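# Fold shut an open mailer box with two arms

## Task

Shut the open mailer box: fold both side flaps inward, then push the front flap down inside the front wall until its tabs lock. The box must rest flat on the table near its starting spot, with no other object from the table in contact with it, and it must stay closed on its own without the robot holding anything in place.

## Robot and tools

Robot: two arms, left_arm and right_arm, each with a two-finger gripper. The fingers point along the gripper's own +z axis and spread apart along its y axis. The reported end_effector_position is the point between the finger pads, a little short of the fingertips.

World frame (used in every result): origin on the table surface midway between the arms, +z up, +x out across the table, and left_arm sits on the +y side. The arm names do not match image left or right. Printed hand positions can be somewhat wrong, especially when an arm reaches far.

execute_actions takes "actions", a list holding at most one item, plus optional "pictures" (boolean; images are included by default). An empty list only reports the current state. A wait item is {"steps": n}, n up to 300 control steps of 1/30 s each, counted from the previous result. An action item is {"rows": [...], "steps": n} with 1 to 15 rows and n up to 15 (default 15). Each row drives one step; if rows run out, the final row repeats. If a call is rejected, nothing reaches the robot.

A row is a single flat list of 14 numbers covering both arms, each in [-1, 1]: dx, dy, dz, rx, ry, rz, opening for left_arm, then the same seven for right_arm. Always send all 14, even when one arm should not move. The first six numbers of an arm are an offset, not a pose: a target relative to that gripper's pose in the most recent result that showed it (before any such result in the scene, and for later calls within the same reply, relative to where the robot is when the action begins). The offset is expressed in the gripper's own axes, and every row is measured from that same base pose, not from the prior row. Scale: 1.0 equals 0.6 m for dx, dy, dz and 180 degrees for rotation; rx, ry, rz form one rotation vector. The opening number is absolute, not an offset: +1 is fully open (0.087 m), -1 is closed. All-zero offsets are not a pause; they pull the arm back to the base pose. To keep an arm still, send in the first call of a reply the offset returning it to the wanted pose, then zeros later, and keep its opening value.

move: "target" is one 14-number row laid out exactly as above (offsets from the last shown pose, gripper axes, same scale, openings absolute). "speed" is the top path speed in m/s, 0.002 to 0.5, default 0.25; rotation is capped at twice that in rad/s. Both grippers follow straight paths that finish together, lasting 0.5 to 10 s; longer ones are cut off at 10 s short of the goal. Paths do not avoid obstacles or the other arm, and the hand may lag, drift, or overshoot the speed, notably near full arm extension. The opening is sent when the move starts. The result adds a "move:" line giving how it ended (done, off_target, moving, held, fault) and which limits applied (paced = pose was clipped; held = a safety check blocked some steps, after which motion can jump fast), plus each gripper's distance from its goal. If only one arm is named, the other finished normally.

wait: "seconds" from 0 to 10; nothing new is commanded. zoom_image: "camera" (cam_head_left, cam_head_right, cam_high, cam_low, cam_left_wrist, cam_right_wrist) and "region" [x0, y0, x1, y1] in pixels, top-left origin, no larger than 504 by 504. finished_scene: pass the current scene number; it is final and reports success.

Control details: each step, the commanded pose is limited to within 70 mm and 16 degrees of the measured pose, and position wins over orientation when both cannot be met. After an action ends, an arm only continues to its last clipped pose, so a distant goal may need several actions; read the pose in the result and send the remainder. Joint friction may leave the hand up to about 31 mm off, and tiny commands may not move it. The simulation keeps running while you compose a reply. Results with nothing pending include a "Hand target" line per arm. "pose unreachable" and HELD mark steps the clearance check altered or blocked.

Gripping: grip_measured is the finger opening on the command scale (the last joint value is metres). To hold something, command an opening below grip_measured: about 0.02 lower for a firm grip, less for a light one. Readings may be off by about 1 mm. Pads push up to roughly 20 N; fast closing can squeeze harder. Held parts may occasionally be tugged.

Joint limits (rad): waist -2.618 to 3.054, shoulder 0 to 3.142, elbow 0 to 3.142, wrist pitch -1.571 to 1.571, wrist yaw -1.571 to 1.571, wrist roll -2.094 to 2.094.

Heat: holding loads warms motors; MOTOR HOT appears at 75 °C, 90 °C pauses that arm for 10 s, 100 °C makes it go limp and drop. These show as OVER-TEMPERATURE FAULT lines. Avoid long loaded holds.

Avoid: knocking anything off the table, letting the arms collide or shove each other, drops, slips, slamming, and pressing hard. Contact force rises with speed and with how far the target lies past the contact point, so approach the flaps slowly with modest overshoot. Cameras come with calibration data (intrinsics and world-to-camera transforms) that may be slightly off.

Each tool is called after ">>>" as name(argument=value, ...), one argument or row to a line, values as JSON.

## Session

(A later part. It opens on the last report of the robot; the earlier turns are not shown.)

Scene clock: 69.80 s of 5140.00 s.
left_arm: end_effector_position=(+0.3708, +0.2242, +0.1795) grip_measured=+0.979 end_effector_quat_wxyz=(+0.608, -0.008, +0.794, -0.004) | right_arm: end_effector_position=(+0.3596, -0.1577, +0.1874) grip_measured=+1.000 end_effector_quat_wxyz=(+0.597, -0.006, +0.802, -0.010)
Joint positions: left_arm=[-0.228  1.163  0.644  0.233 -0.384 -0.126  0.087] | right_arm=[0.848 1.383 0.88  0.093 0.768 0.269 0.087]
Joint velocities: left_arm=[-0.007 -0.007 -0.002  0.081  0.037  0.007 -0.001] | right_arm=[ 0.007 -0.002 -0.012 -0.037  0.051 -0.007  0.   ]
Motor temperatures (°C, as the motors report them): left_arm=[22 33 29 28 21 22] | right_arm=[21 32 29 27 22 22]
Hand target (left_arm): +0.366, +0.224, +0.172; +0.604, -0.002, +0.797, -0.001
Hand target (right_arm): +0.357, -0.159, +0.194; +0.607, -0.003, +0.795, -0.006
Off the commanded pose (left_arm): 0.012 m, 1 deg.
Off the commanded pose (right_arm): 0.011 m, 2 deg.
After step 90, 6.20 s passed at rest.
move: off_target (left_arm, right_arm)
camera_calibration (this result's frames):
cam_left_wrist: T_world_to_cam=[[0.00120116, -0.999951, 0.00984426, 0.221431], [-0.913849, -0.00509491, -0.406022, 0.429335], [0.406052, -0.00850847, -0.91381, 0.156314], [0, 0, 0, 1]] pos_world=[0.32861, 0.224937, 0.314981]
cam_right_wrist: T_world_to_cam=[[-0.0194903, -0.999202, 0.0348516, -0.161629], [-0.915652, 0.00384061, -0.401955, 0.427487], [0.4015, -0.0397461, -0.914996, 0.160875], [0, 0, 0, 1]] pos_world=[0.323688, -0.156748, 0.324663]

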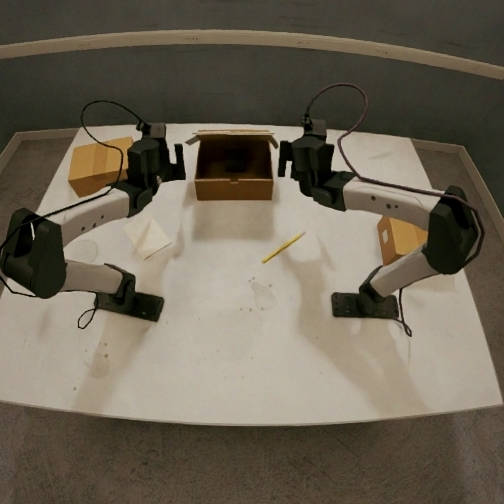

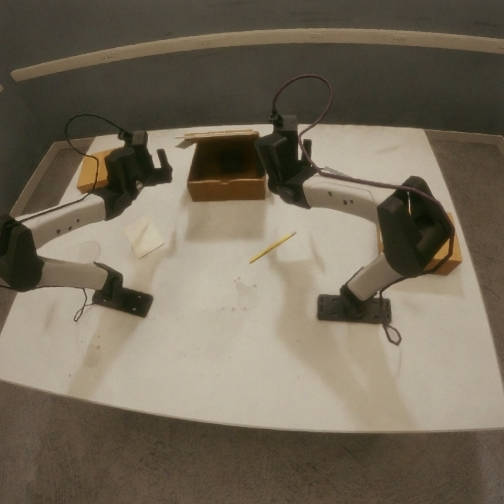

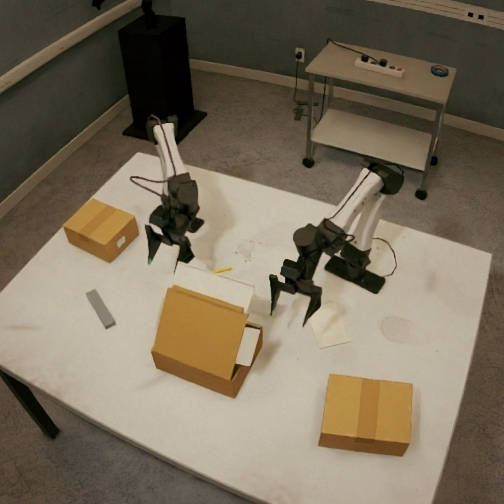

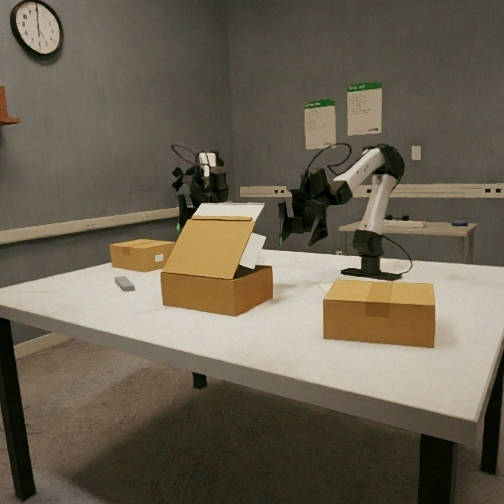

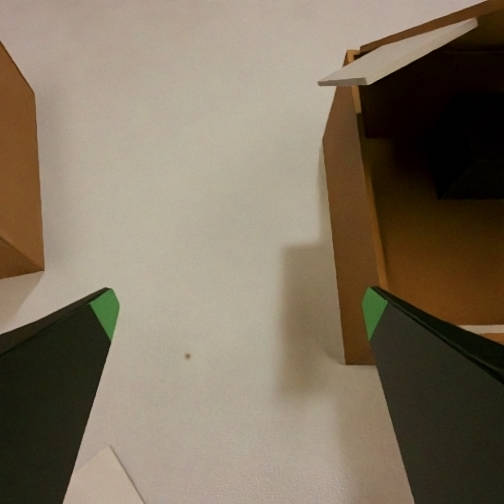

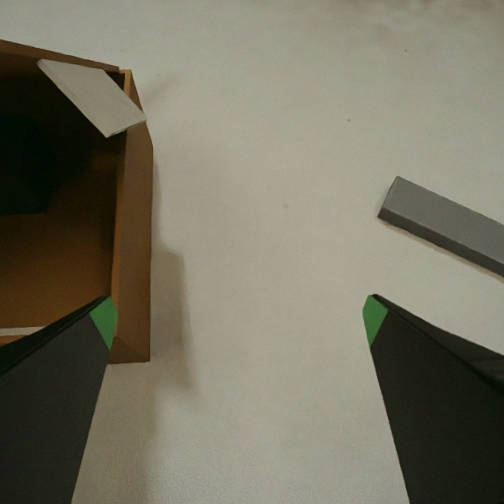

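>>> move(
  target=[0,-0.1,0,0,0,0,1, 0,0.105,0,0,0,0,1],
  speed=0.2,
)

>>> move(
  target=[-0.02,0,0.185,0,0,0,1, -0.035,0,0.205,0,0,0,1],
  speed=0.08,
)

Scene clock: 73.30 s of 5140.00 s.
left_arm: end_effector_position=(+0.3703, +0.1674, +0.1808) grip_measured=+0.979 end_effector_quat_wxyz=(+0.608, -0.009, +0.794, -0.007) | right_arm: end_effector_position=(+0.3587, -0.0988, +0.1843) grip_measured=+1.000 end_effector_quat_wxyz=(+0.596, -0.012, +0.803, -0.010)
Joint positions: left_arm=[-0.433  1.281  0.731  0.235 -0.578 -0.199  0.087] | right_arm=[0.974 1.561 1.042 0.051 0.877 0.338 0.087]
Joint velocities: left_arm=[-0.017  0.002  0.017  0.007 -0.051 -0.037 -0.   ] | right_arm=[ 0.007 -0.002 -0.007 -0.007 -0.037  0.037  0.   ]
Motor temperatures (°C, as the motors report them): left_arm=[22 32 30 29 21 22] | right_arm=[21 32 29 28 22 22]
Hand target (left_arm): +0.372, +0.164, +0.180; +0.606, -0.009, +0.795, -0.006
Hand target (right_arm): +0.361, -0.095, +0.187; +0.597, -0.007, +0.802, -0.010
Off the commanded pose (left_arm): 0.003 m, 0 deg.
Off the commanded pose (right_arm): 0.005 m, 1 deg.
move: done
camera_calibration (this result's frames):
cam_left_wrist: T_world_to_cam=[[0.0000155294, -0.999882, 0.015338, 0.164115], [-0.913257, -0.00626262, -0.407336, 0.429296], [0.407384, -0.0140012, -0.91315, 0.157488], [0, 0, 0, 1]] pos_world=[0.327897, 0.168989, 0.316161]
cam_right_wrist: T_world_to_cam=[[-0.0111627, -0.999051, 0.0421113, -0.107019], [-0.916267, -0.00664439, -0.400512, 0.424044], [0.400412, -0.043056, -0.915323, 0.16085], [0, 0, 0, 1]] pos_world=[0.322937, -0.0971742, 0.321571]

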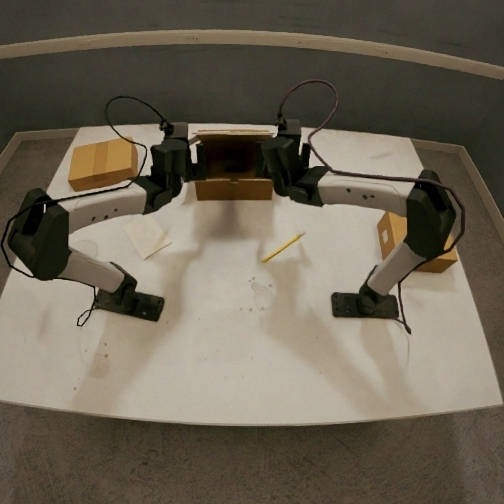

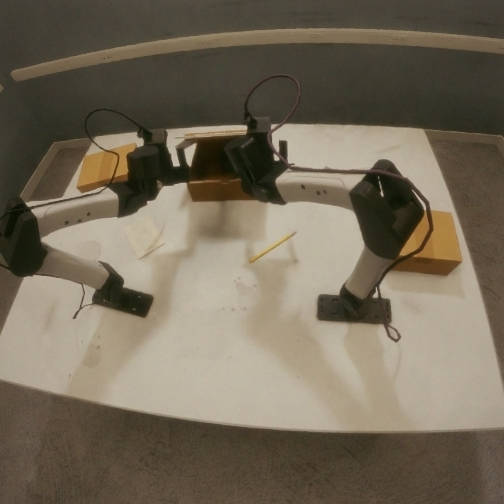

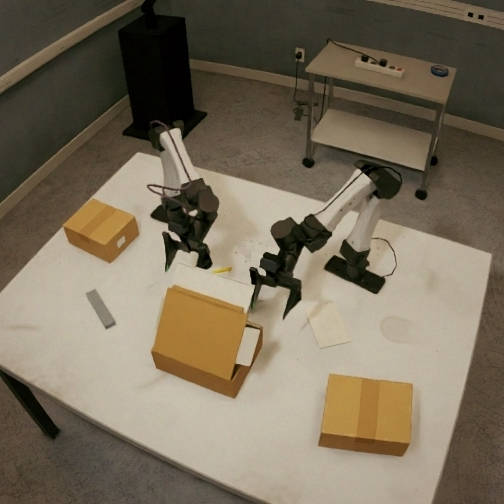

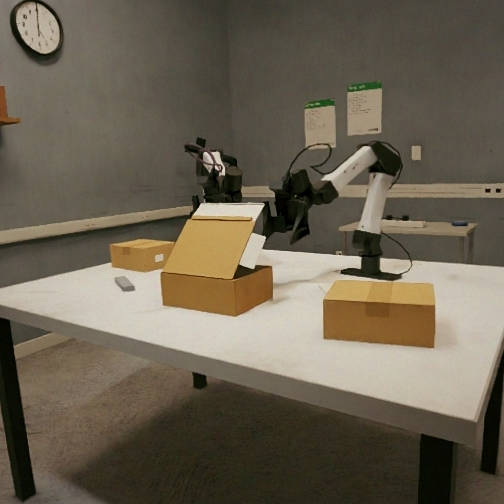

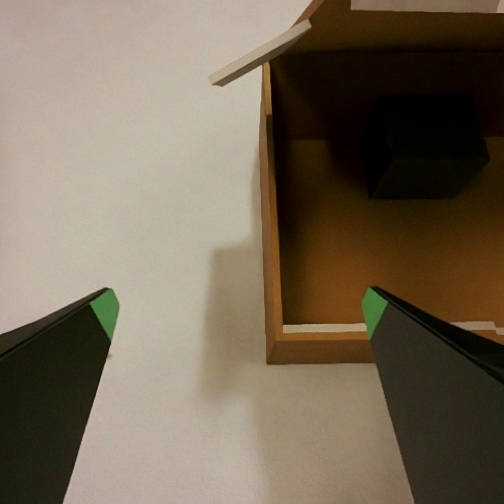

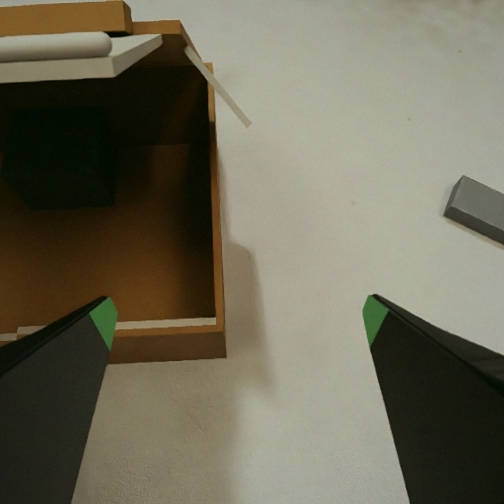

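Scene clock: 75.20 s of 5140.00 s.
left_arm: end_effector_position=(+0.4764, +0.1696, +0.1683) grip_measured=+0.979 end_effector_quat_wxyz=(+0.614, -0.015, +0.789, -0.007) | right_arm: end_effector_position=(+0.4738, -0.1032, +0.1625) grip_measured=+1.000 end_effector_quat_wxyz=(+0.586, -0.013, +0.810, -0.018)
Joint positions: left_arm=[-0.257  1.667  0.999  0.395 -0.418 -0.143  0.087] | right_arm=[0.737 1.873 1.313 0.152 0.663 0.214 0.087]
Joint velocities: left_arm=[-0.002 -0.012 -0.017  0.022  0.037 -0.007 -0.001] | right_arm=[-0.012 -0.007  0.022 -0.007  0.022  0.081  0.   ]
Motor temperatures (°C, as the motors report them): left_arm=[22 32 30 29 21 22] | right_arm=[21 32 29 28 22 22]
Hand target (left_arm): +0.481, +0.169, +0.163; +0.610, -0.008, +0.793, -0.005
Hand target (right_arm): +0.482, -0.099, +0.170; +0.596, -0.011, +0.803, -0.010
Off the commanded pose (left_arm): 0.007 m, 1 deg.
Off the commanded pose (right_arm): 0.012 m, 2 deg.
move: off_target (right_arm)
camera_calibration (this result's frames):
cam_left_wrist: T_world_to_cam=[[0.00844408, -0.999704, 0.0228158, 0.16113], [-0.907114, -0.0172596, -0.420531, 0.522319], [0.420801, -0.0171455, -0.906991, 0.095999], [0, 0, 0, 1]] pos_world=[0.432046, 0.171744, 0.303046]
cam_right_wrist: T_world_to_cam=[[-0.0163167, -0.998296, 0.0560208, -0.108963], [-0.926167, -0.00602185, -0.377067, 0.521753], [0.376762, -0.0580371, -0.92449, 0.105775], [0, 0, 0, 1]] pos_world=[0.441601, -0.0994961, 0.300628]

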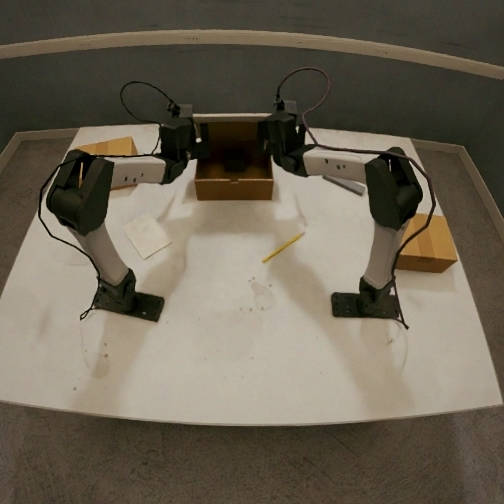

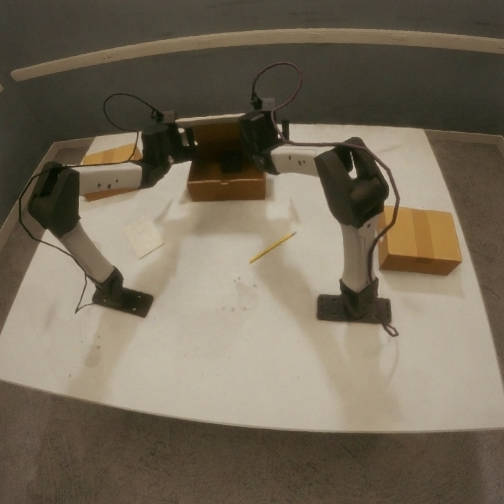

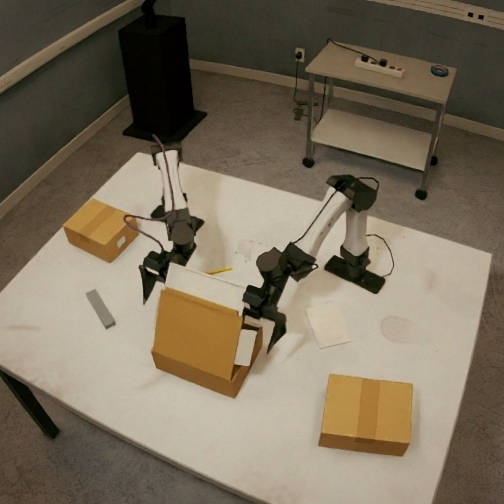

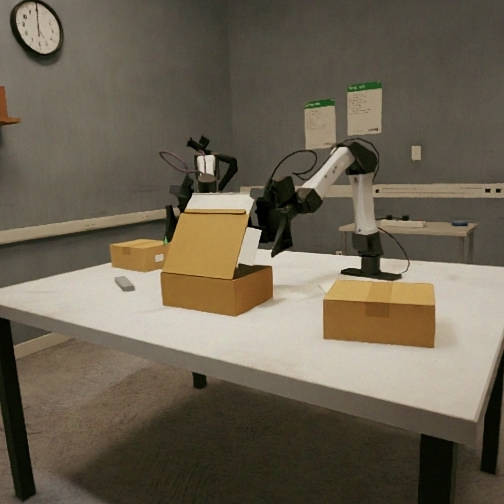

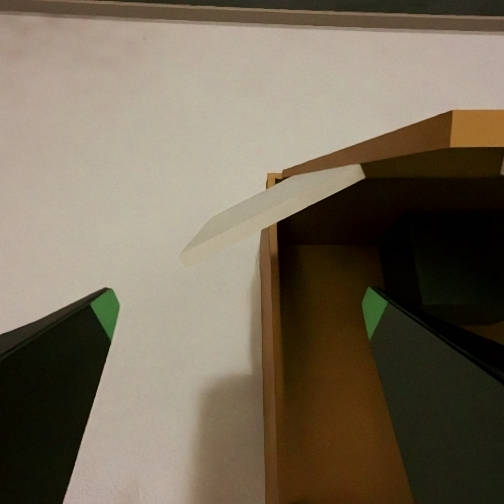

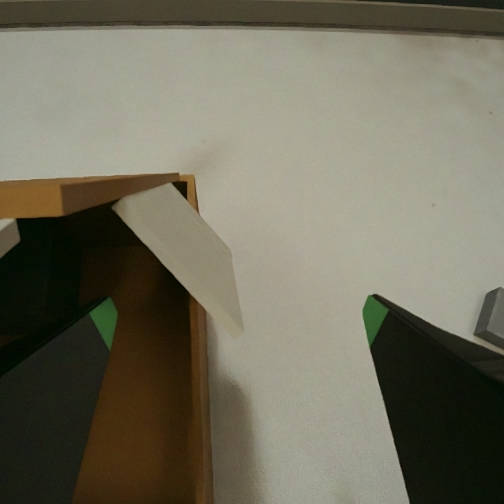

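>>> move(
  target=[-0.078,0,0.07,0,0,0,1, -0.09,0,0.075,0,0,0,1],
  speed=0.06,
)

Scene clock: 78.13 s of 5140.00 s.
left_arm: end_effector_position=(+0.5259, +0.1695, +0.2157) grip_measured=+0.979 end_effector_quat_wxyz=(+0.631, -0.020, +0.776, -0.015) | right_arm: end_effector_position=(+0.5290, -0.1014, +0.2019) grip_measured=+1.000 end_effector_quat_wxyz=(+0.590, -0.008, +0.807, -0.014)
Joint positions: left_arm=[-0.205  1.769  1.273  0.275 -0.368 -0.13   0.087] | right_arm=[ 0.662  2.003  1.639 -0.011  0.595  0.184  0.087]
Joint velocities: left_arm=[-0.017 -0.007 -0.007 -0.007  0.022 -0.007 -0.001] | right_arm=[0.007 0.012 0.002 0.037 0.007 0.007 0.   ]
Motor temperatures (°C, as the motors report them): left_arm=[22 32 30 29 21 22] | right_arm=[21 32 29 28 22 22]
Hand target (left_arm): +0.528, +0.173, +0.203; +0.615, -0.014, +0.789, -0.007
Hand target (right_arm): +0.533, -0.102, +0.201; +0.586, -0.013, +0.810, -0.017
Off the commanded pose (left_arm): 0.013 m, 3 deg.
Off the commanded pose (right_arm): 0.005 m, 1 deg.
move: off_target (left_arm)
camera_calibration (this result's frames):
cam_left_wrist: T_world_to_cam=[[0.0071104, -0.999111, 0.0415558, 0.156074], [-0.888408, -0.0253867, -0.458352, 0.586898], [0.458999, -0.0336595, -0.887799, 0.0966976], [0, 0, 0, 1]] pos_world=[0.475911, 0.174089, 0.348368]
cam_right_wrist: T_world_to_cam=[[-0.0201296, -0.99886, 0.0432901, -0.10396], [-0.922399, 0.00184958, -0.386233, 0.58839], [0.385713, -0.0477054, -0.921385, 0.117169], [0, 0, 0, 1]] pos_world=[0.495444, -0.0993406, 0.339714]

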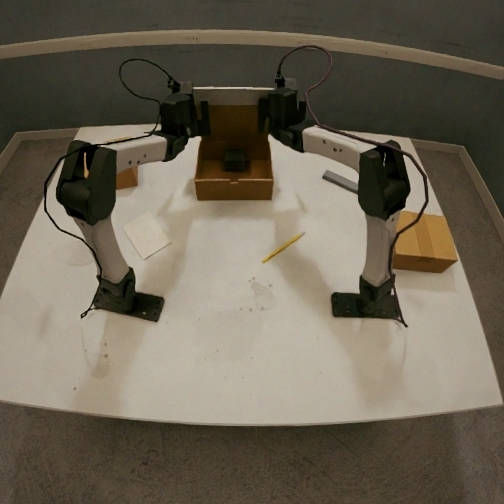

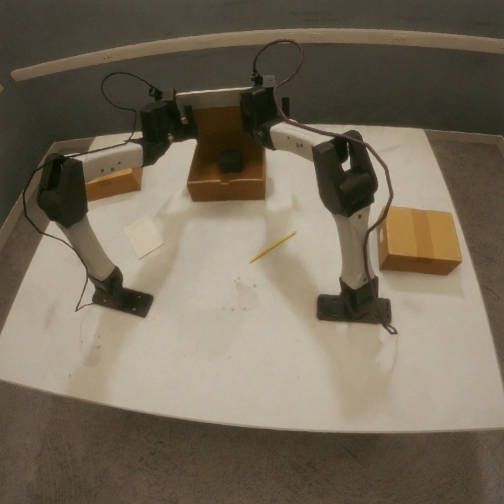

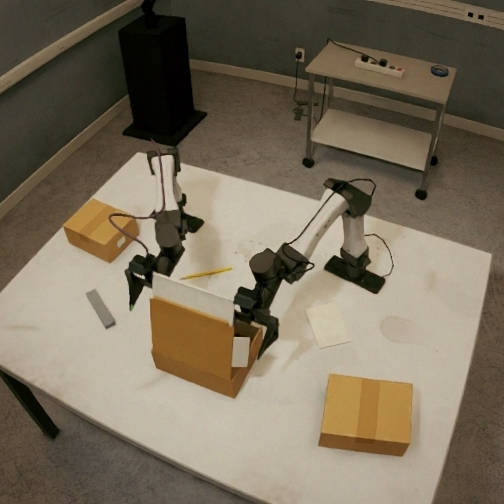

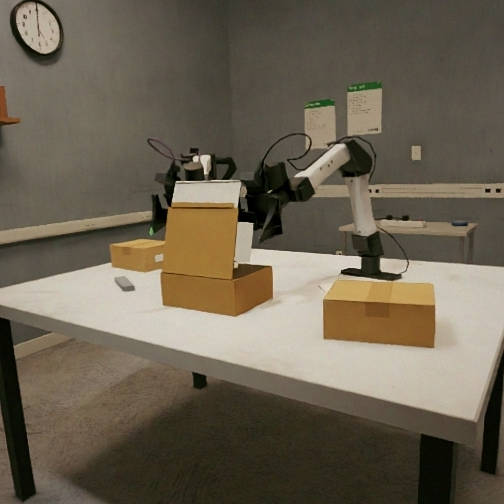

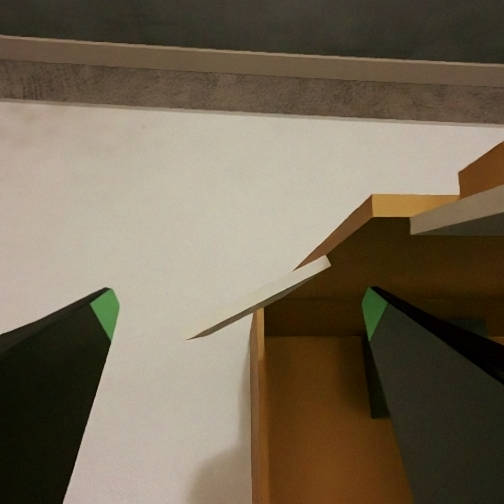

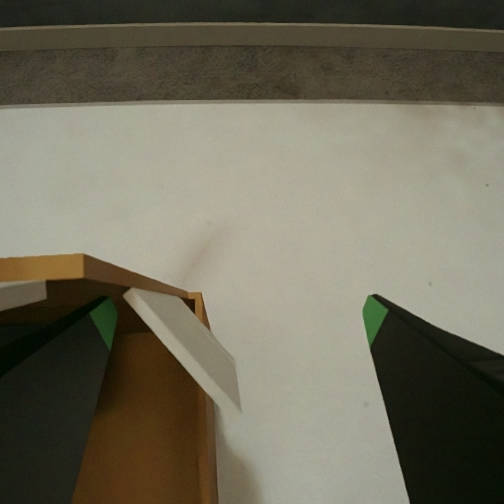

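>>> move(
  target=[0,-0.05,0.03,0,0,0,-0.6, 0,0.06,0,0,0,0,-0.6],
  speed=0.03,
)

Scene clock: 81.20 s of 5140.00 s.
left_arm: end_effector_position=(+0.5443, +0.1655, +0.2223) grip_measured=-0.600 end_effector_quat_wxyz=(+0.640, -0.043, +0.767, +0.010) | right_arm: end_effector_position=(+0.5337, -0.0886, +0.2033) grip_measured=-0.599 end_effector_quat_wxyz=(+0.592, +0.016, +0.805, -0.027)
Joint positions: left_arm=[-0.226  1.846  1.376  0.266 -0.457 -0.131  0.018] | right_arm=[ 0.693  2.068  1.741 -0.064  0.675  0.225  0.018]
Joint velocities: left_arm=[ 0.007  0.017 -0.002 -0.066  0.007  0.007 -0.001] | right_arm=[ 0.017 -0.017 -0.007  0.037  0.022  0.081 -0.   ]
Motor temperatures (°C, as the motors report them): left_arm=[22 32 31 29 21 22] | right_arm=[21 32 30 28 22 22]
Hand target (left_arm): +0.543, +0.140, +0.213; +0.630, -0.021, +0.776, -0.015
Hand target (right_arm): +0.529, -0.066, +0.201; +0.590, -0.009, +0.807, -0.013
Off the commanded pose (left_arm): 0.027 m, 4 deg.
Off the commanded pose (right_arm): 0.024 m, 3 deg.
move: off_target (left_arm, right_arm)
camera_calibration (this result's frames):
cam_left_wrist: T_world_to_cam=[[0.0729668, -0.996814, 0.0322219, 0.117539], [-0.874132, -0.0794747, -0.479141, 0.611985], [0.480176, 0.00679527, -0.877146, 0.0734204], [0, 0, 0, 1]] pos_world=[0.491125, 0.165303, 0.353841]
cam_right_wrist: T_world_to_cam=[[-0.0753464, -0.996466, 0.0371277, -0.0601629], [-0.918445, 0.0548514, -0.391727, 0.596895], [0.388306, -0.063615, -0.919332, 0.114034], [0, 0, 0, 1]] pos_world=[0.499402, -0.0854365, 0.340888]

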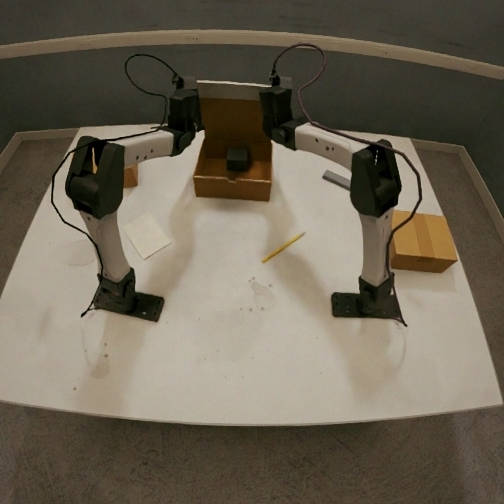

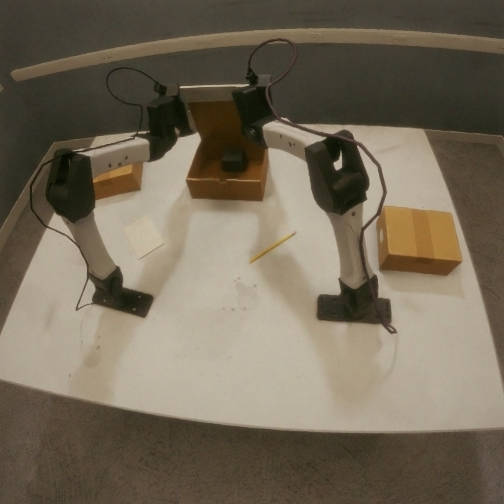

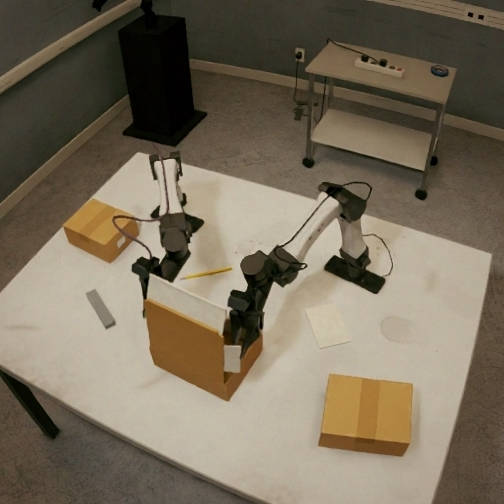

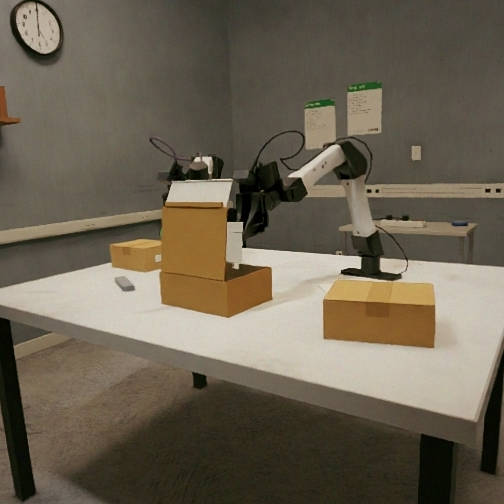

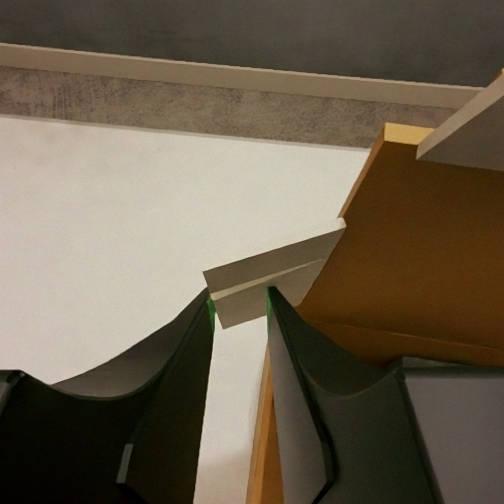

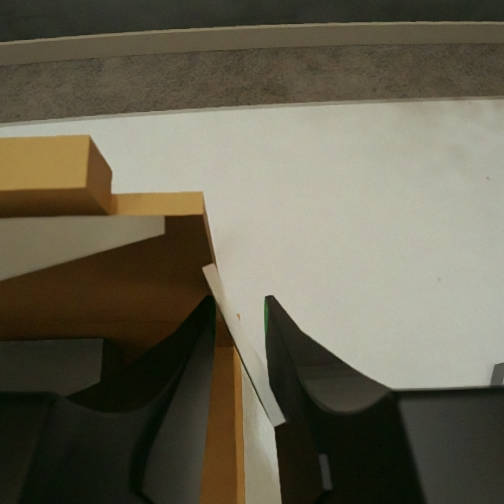

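>>> move(
  target=[0,0.02,-0.02,0.17,0,0,1, 0,0,0,0,0,0,-0.6],
  speed=0.1,
)

Scene clock: 86.57 s of 5140.00 s.
left_arm: end_effector_position=(+0.5337, +0.1729, +0.2345) grip_measured=+0.979 end_effector_quat_wxyz=(+0.638, +0.129, +0.735, -0.191) | right_arm: end_effector_position=(+0.5338, -0.0891, +0.2033) grip_measured=-0.599 end_effector_quat_wxyz=(+0.592, +0.019, +0.805, -0.027)
Joint positions: left_arm=[ 0.015  1.766  1.252  0.395  0.31  -0.08   0.087] | right_arm=[ 0.692  2.068  1.741 -0.065  0.678  0.232  0.018]
Joint velocities: left_arm=[-0.017 -0.017  0.002  0.007  0.007  0.037  0.001] | right_arm=[ 0.002  0.017 -0.007 -0.007 -0.037  0.022 -0.   ]
Motor temperatures (°C, as the motors report them): left_arm=[22 33 31 30 21 22] | right_arm=[21 33 30 28 22 22]
Hand target (left_arm): +0.531, +0.177, +0.224; +0.632, +0.130, +0.740, -0.190
Hand target (right_arm): +0.534, -0.089, +0.203; +0.592, +0.016, +0.805, -0.027
Off the commanded pose (left_arm): 0.011 m, 1 deg.
Off the commanded pose (right_arm): 0.001 m, 0 deg.
move: off_target (left_arm)
camera_calibration (this result's frames):
cam_left_wrist: T_world_to_cam=[[-0.438512, -0.892143, 0.108571, 0.362312], [-0.782041, 0.319256, -0.535245, 0.504131], [0.442853, -0.319619, -0.83769, 0.156232], [0, 0, 0, 1]] pos_world=[0.483942, 0.212222, 0.361372]
cam_right_wrist: T_world_to_cam=[[-0.0808318, -0.9962, 0.0324259, -0.0568183], [-0.91789, 0.061718, -0.392007, 0.597412], [0.388516, -0.06145, -0.919391, 0.114132], [0, 0, 0, 1]] pos_world=[0.499424, -0.0864601, 0.340964]

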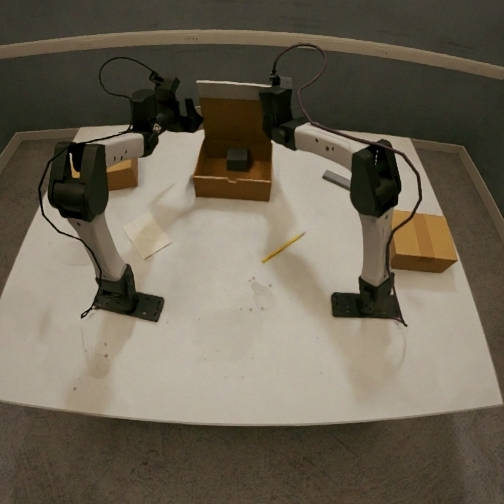

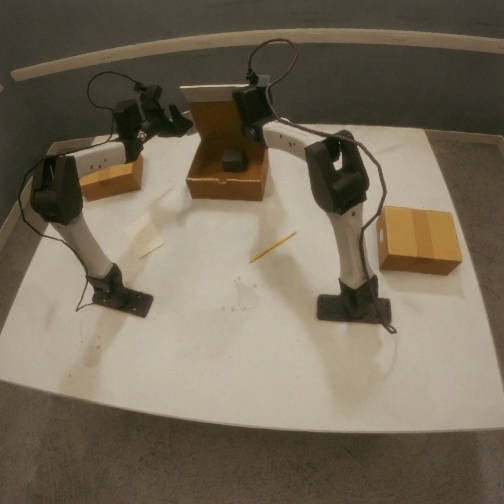

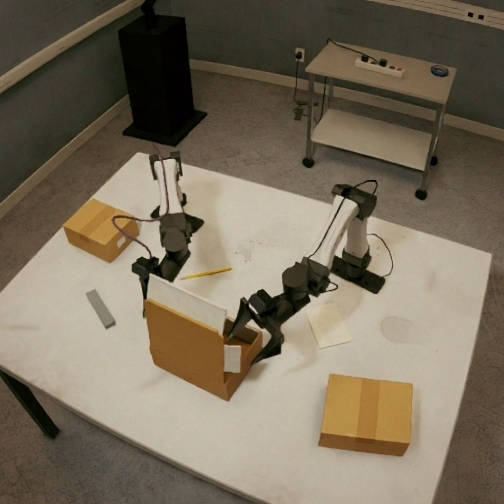

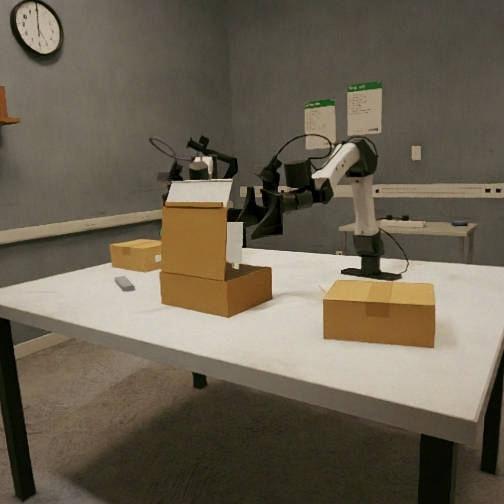

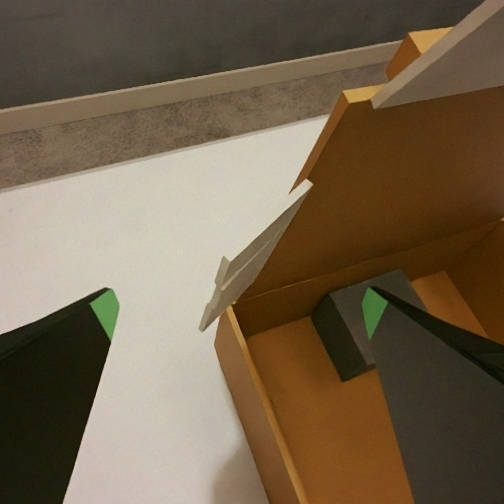

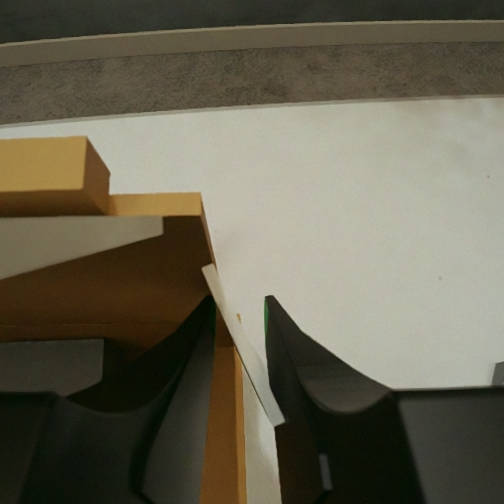

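Advance and lower the left gripper.

>>> move(
  target=[0.06,0,0.075,0,0,0,1, 0,0,0,0,0,0,-0.6],
  speed=0.06,
)

Scene clock: 89.47 s of 5140.00 s.
left_arm: end_effector_position=(+0.5646, +0.1561, +0.1950) grip_measured=+0.979 end_effector_quat_wxyz=(+0.637, +0.130, +0.736, -0.189) | right_arm: end_effector_position=(+0.5338, -0.0891, +0.2034) grip_measured=-0.599 end_effector_quat_wxyz=(+0.592, +0.020, +0.805, -0.027)
Joint positions: left_arm=[-0.015  1.934  1.308  0.505  0.277 -0.081  0.087] | right_arm=[ 0.692  2.068  1.741 -0.065  0.679  0.233  0.018]
Joint velocities: left_arm=[ 0.002 -0.017 -0.042 -0.037 -0.007  0.007 -0.   ] | right_arm=[-0.002 -0.002 -0.012  0.022  0.081 -0.051  0.001]
Motor temperatures (°C, as the motors report them): left_arm=[22 33 31 30 21 22] | right_arm=[21 33 30 28 22 22]
Hand target (left_arm): +0.568, +0.151, +0.193; +0.638, +0.129, +0.735, -0.191
Hand target (right_arm): +0.534, -0.089, +0.203; +0.592, +0.019, +0.805, -0.027
Off the commanded pose (left_arm): 0.006 m, 0 deg.
Off the commanded pose (right_arm): 0.000 m, 0 deg.
move: done
camera_calibration (this result's frames):
cam_left_wrist: T_world_to_cam=[[-0.436188, -0.893629, 0.105673, 0.364628], [-0.78338, 0.319317, -0.533248, 0.512911], [0.442783, -0.315378, -0.839333, 0.103777], [0, 0, 0, 1]] pos_world=[0.5149, 0.19479, 0.322081]
cam_right_wrist: T_world_to_cam=[[-0.081641, -0.996177, 0.0310785, -0.0561119], [-0.917765, 0.0629823, -0.392097, 0.59749], [0.388641, -0.060534, -0.919399, 0.114158], [0, 0, 0, 1]] pos_world=[0.499408, -0.0866182, 0.340975]

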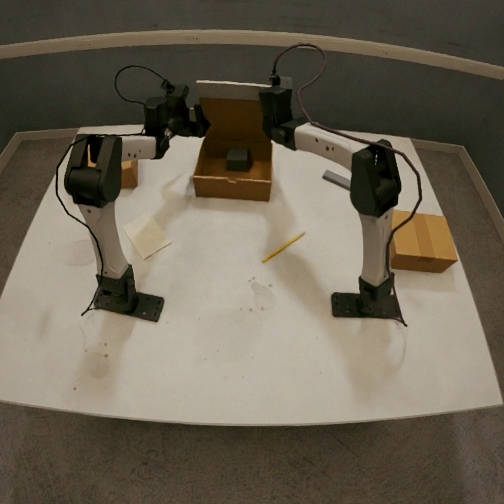

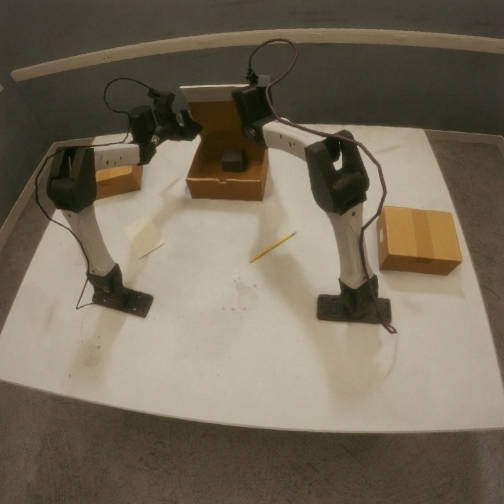

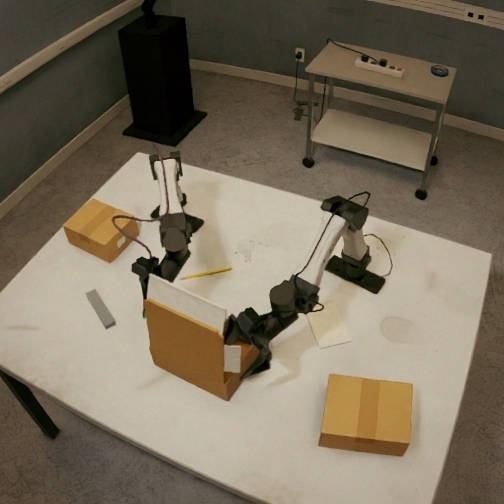

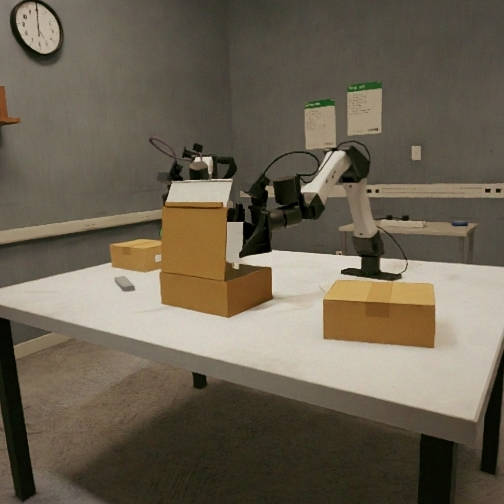

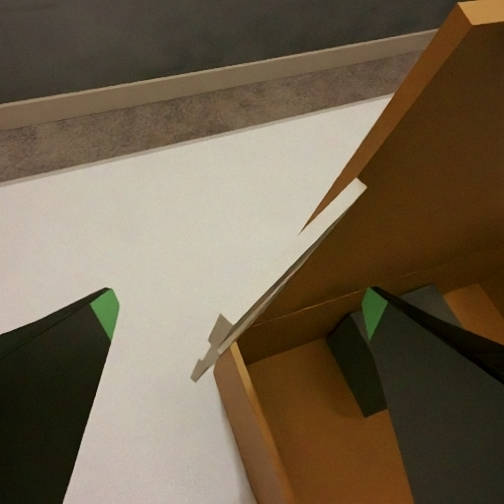

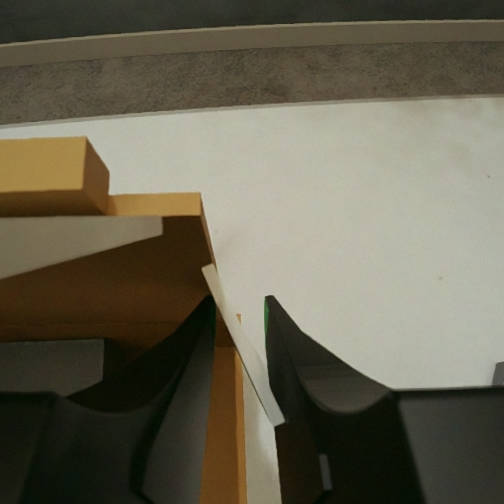

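>>> move(
  target=[0,-0.02,0.04,0,0,0,1, 0,0,0,0,0,0,-0.6],
  speed=0.05,
)

>>> move(
  target=[0,-0.05,0,0,0,0,0.2, 0,0,0,0,0,0,-0.6],
  speed=0.05,
)

Scene clock: 91.97 s of 5140.00 s.
left_arm: end_effector_position=(+0.5783, +0.1399, +0.2042) grip_measured=+0.979 end_effector_quat_wxyz=(+0.648, +0.132, +0.726, -0.189) | right_arm: end_effector_position=(+0.5338, -0.0894, +0.2034) grip_measured=-0.600 end_effector_quat_wxyz=(+0.592, +0.021, +0.805, -0.027)
Joint positions: left_arm=[-0.045  1.983  1.387  0.505  0.25  -0.081  0.087] | right_arm=[ 0.692  2.068  1.741 -0.065  0.68   0.234  0.018]
Joint velocities: left_arm=[-0.007  0.007 -0.007  0.022 -0.051  0.022  0.   ] | right_arm=[-0.007  0.012  0.012  0.081 -0.022 -0.037 -0.   ]
Motor temperatures (°C, as the motors report them): left_arm=[22 33 31 30 21 22] | right_arm=[21 33 30 28 22 22]
Hand target (left_arm): +0.580, +0.135, +0.194; +0.638, +0.129, +0.735, -0.189
Hand target (right_arm): +0.534, -0.089, +0.203; +0.592, +0.020, +0.805, -0.027
Off the commanded pose (left_arm): 0.012 m, 2 deg.
Off the commanded pose (right_arm): 0.000 m, 0 deg.
move: off_target (left_arm)
camera_calibration (this result's frames):
cam_left_wrist: T_world_to_cam=[[-0.441731, -0.892081, 0.0952132, 0.360251], [-0.766052, 0.319816, -0.557568, 0.528558], [0.466945, -0.319234, -0.824653, 0.0839272], [0, 0, 0, 1]] pos_world=[0.524847, 0.179124, 0.329617]
cam_right_wrist: T_world_to_cam=[[-0.0831704, -0.996048, 0.0311487, -0.055543], [-0.91752, 0.0643405, -0.39245, 0.597606], [0.388895, -0.0612198, -0.919246, 0.113963], [0, 0, 0, 1]] pos_world=[0.499376, -0.086797, 0.341021]

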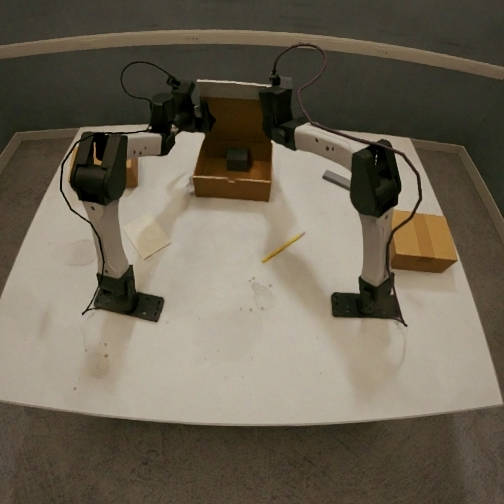

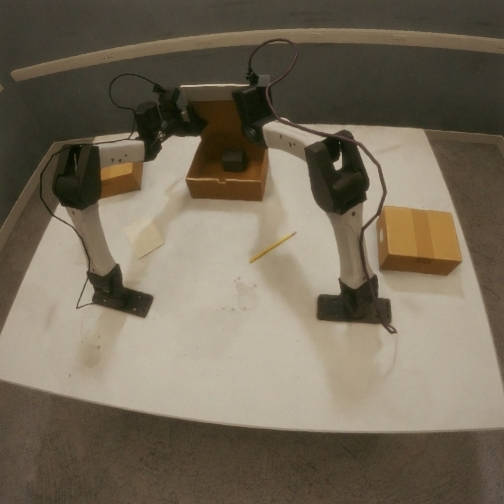

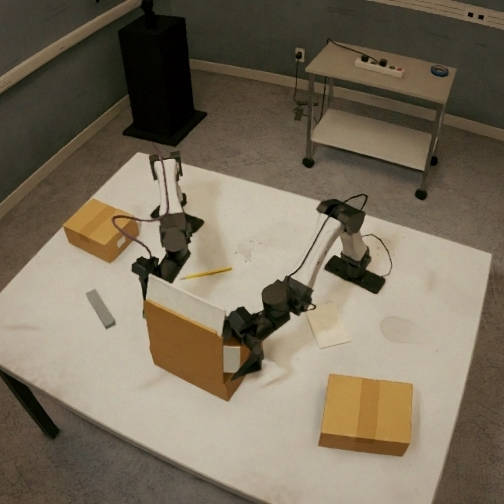

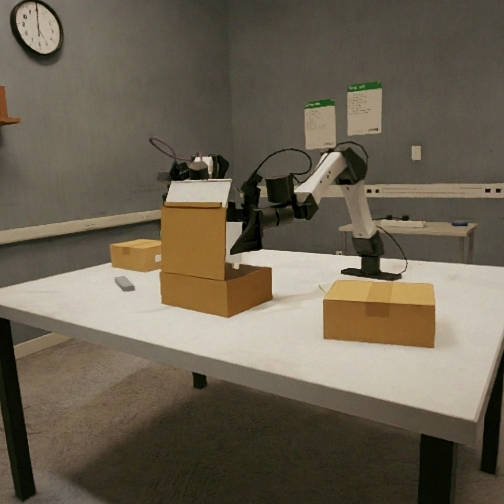

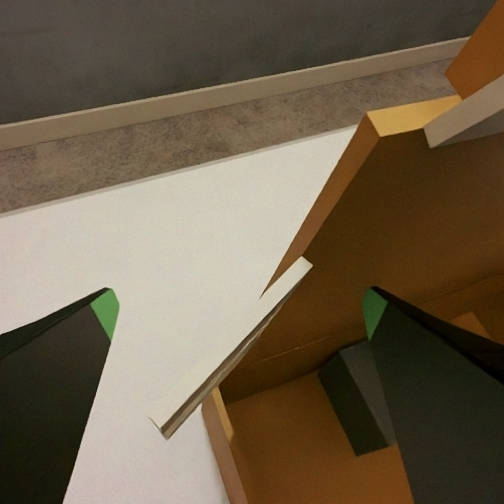

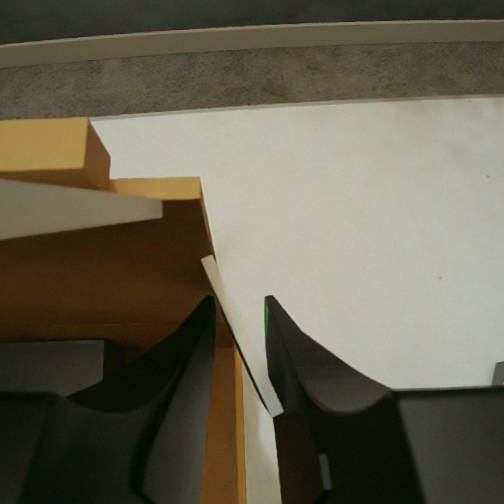

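Scene clock: 92.87 s of 5140.00 s.
left_arm: end_effector_position=(+0.5765, +0.1318, +0.2059) grip_measured=+0.200 end_effector_quat_wxyz=(+0.651, +0.118, +0.730, -0.171) | right_arm: end_effector_position=(+0.5338, -0.0902, +0.2034) grip_measured=-0.600 end_effector_quat_wxyz=(+0.592, +0.022, +0.805, -0.029)
Joint positions: left_arm=[-0.084  1.973  1.387  0.491  0.164 -0.081  0.053] | right_arm=[ 0.692  2.068  1.741 -0.065  0.684  0.234  0.018]
Joint velocities: left_arm=[-0.007 -0.007  0.017 -0.095  0.007 -0.007 -0.002] | right_arm=[-0.012 -0.012  0.002 -0.007 -0.051  0.066  0.   ]
Motor temperatures (°C, as the motors report them): left_arm=[22 34 31 30 21 22] | right_arm=[21 33 30 29 22 22]
Hand target (left_arm): +0.566, +0.113, +0.208; +0.648, +0.132, +0.726, -0.190
Hand target (right_arm): +0.534, -0.089, +0.203; +0.592, +0.021, +0.805, -0.027
Off the commanded pose (left_arm): 0.022 m, 3 deg.
Off the commanded pose (right_arm): 0.001 m, 0 deg.
move: off_target (left_arm)
camera_calibration (this result's frames):
cam_left_wrist: T_world_to_cam=[[-0.398693, -0.912744, 0.0891153, 0.331241], [-0.782078, 0.287643, -0.552825, 0.543246], [0.478955, -0.290103, -0.828518, 0.0736202], [0, 0, 0, 1]] pos_world=[0.521664, 0.167435, 0.331797]
cam_right_wrist: T_world_to_cam=[[-0.0870433, -0.995663, 0.0328508, -0.0545606], [-0.917124, 0.0672142, -0.392893, 0.597774], [0.388981, -0.064327, -0.918997, 0.113575], [0, 0, 0, 1]] pos_world=[0.499306, -0.087197, 0.341029]

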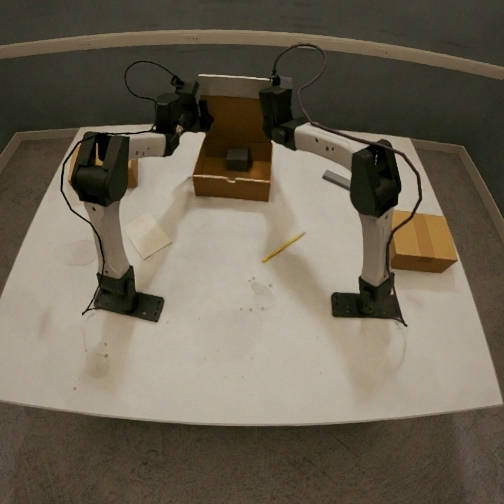

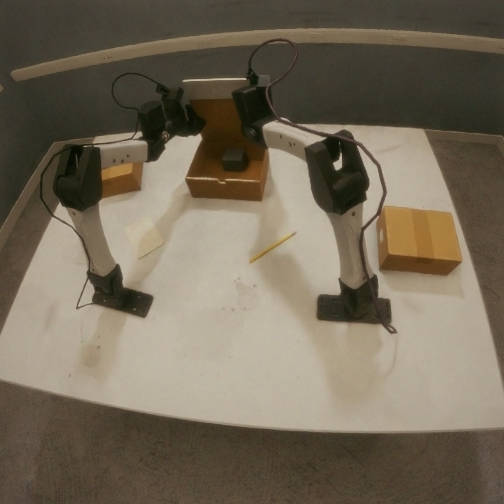

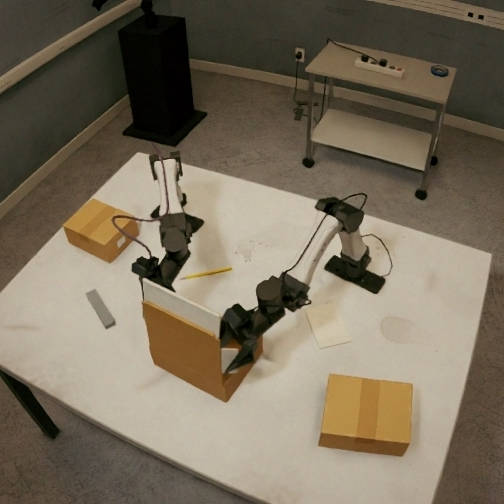

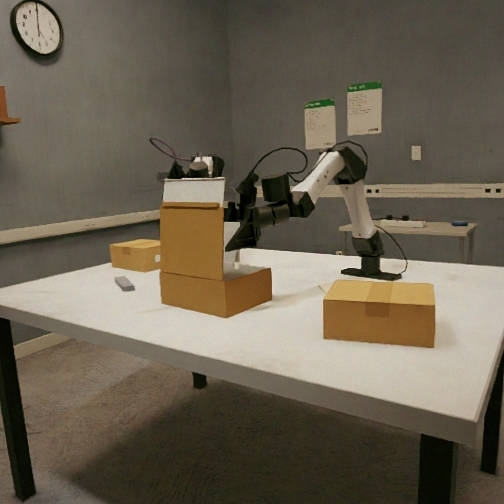

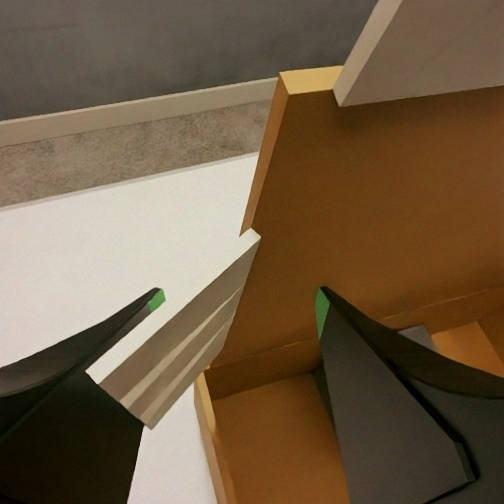

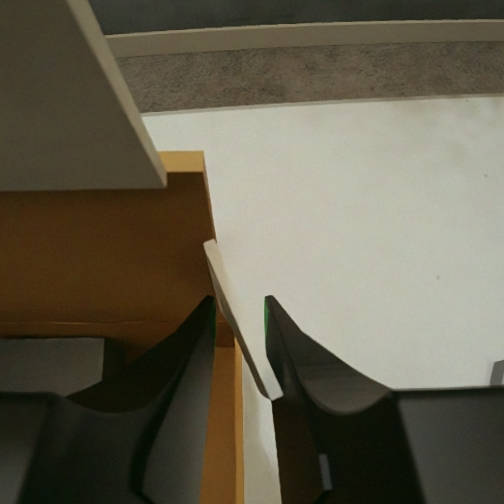

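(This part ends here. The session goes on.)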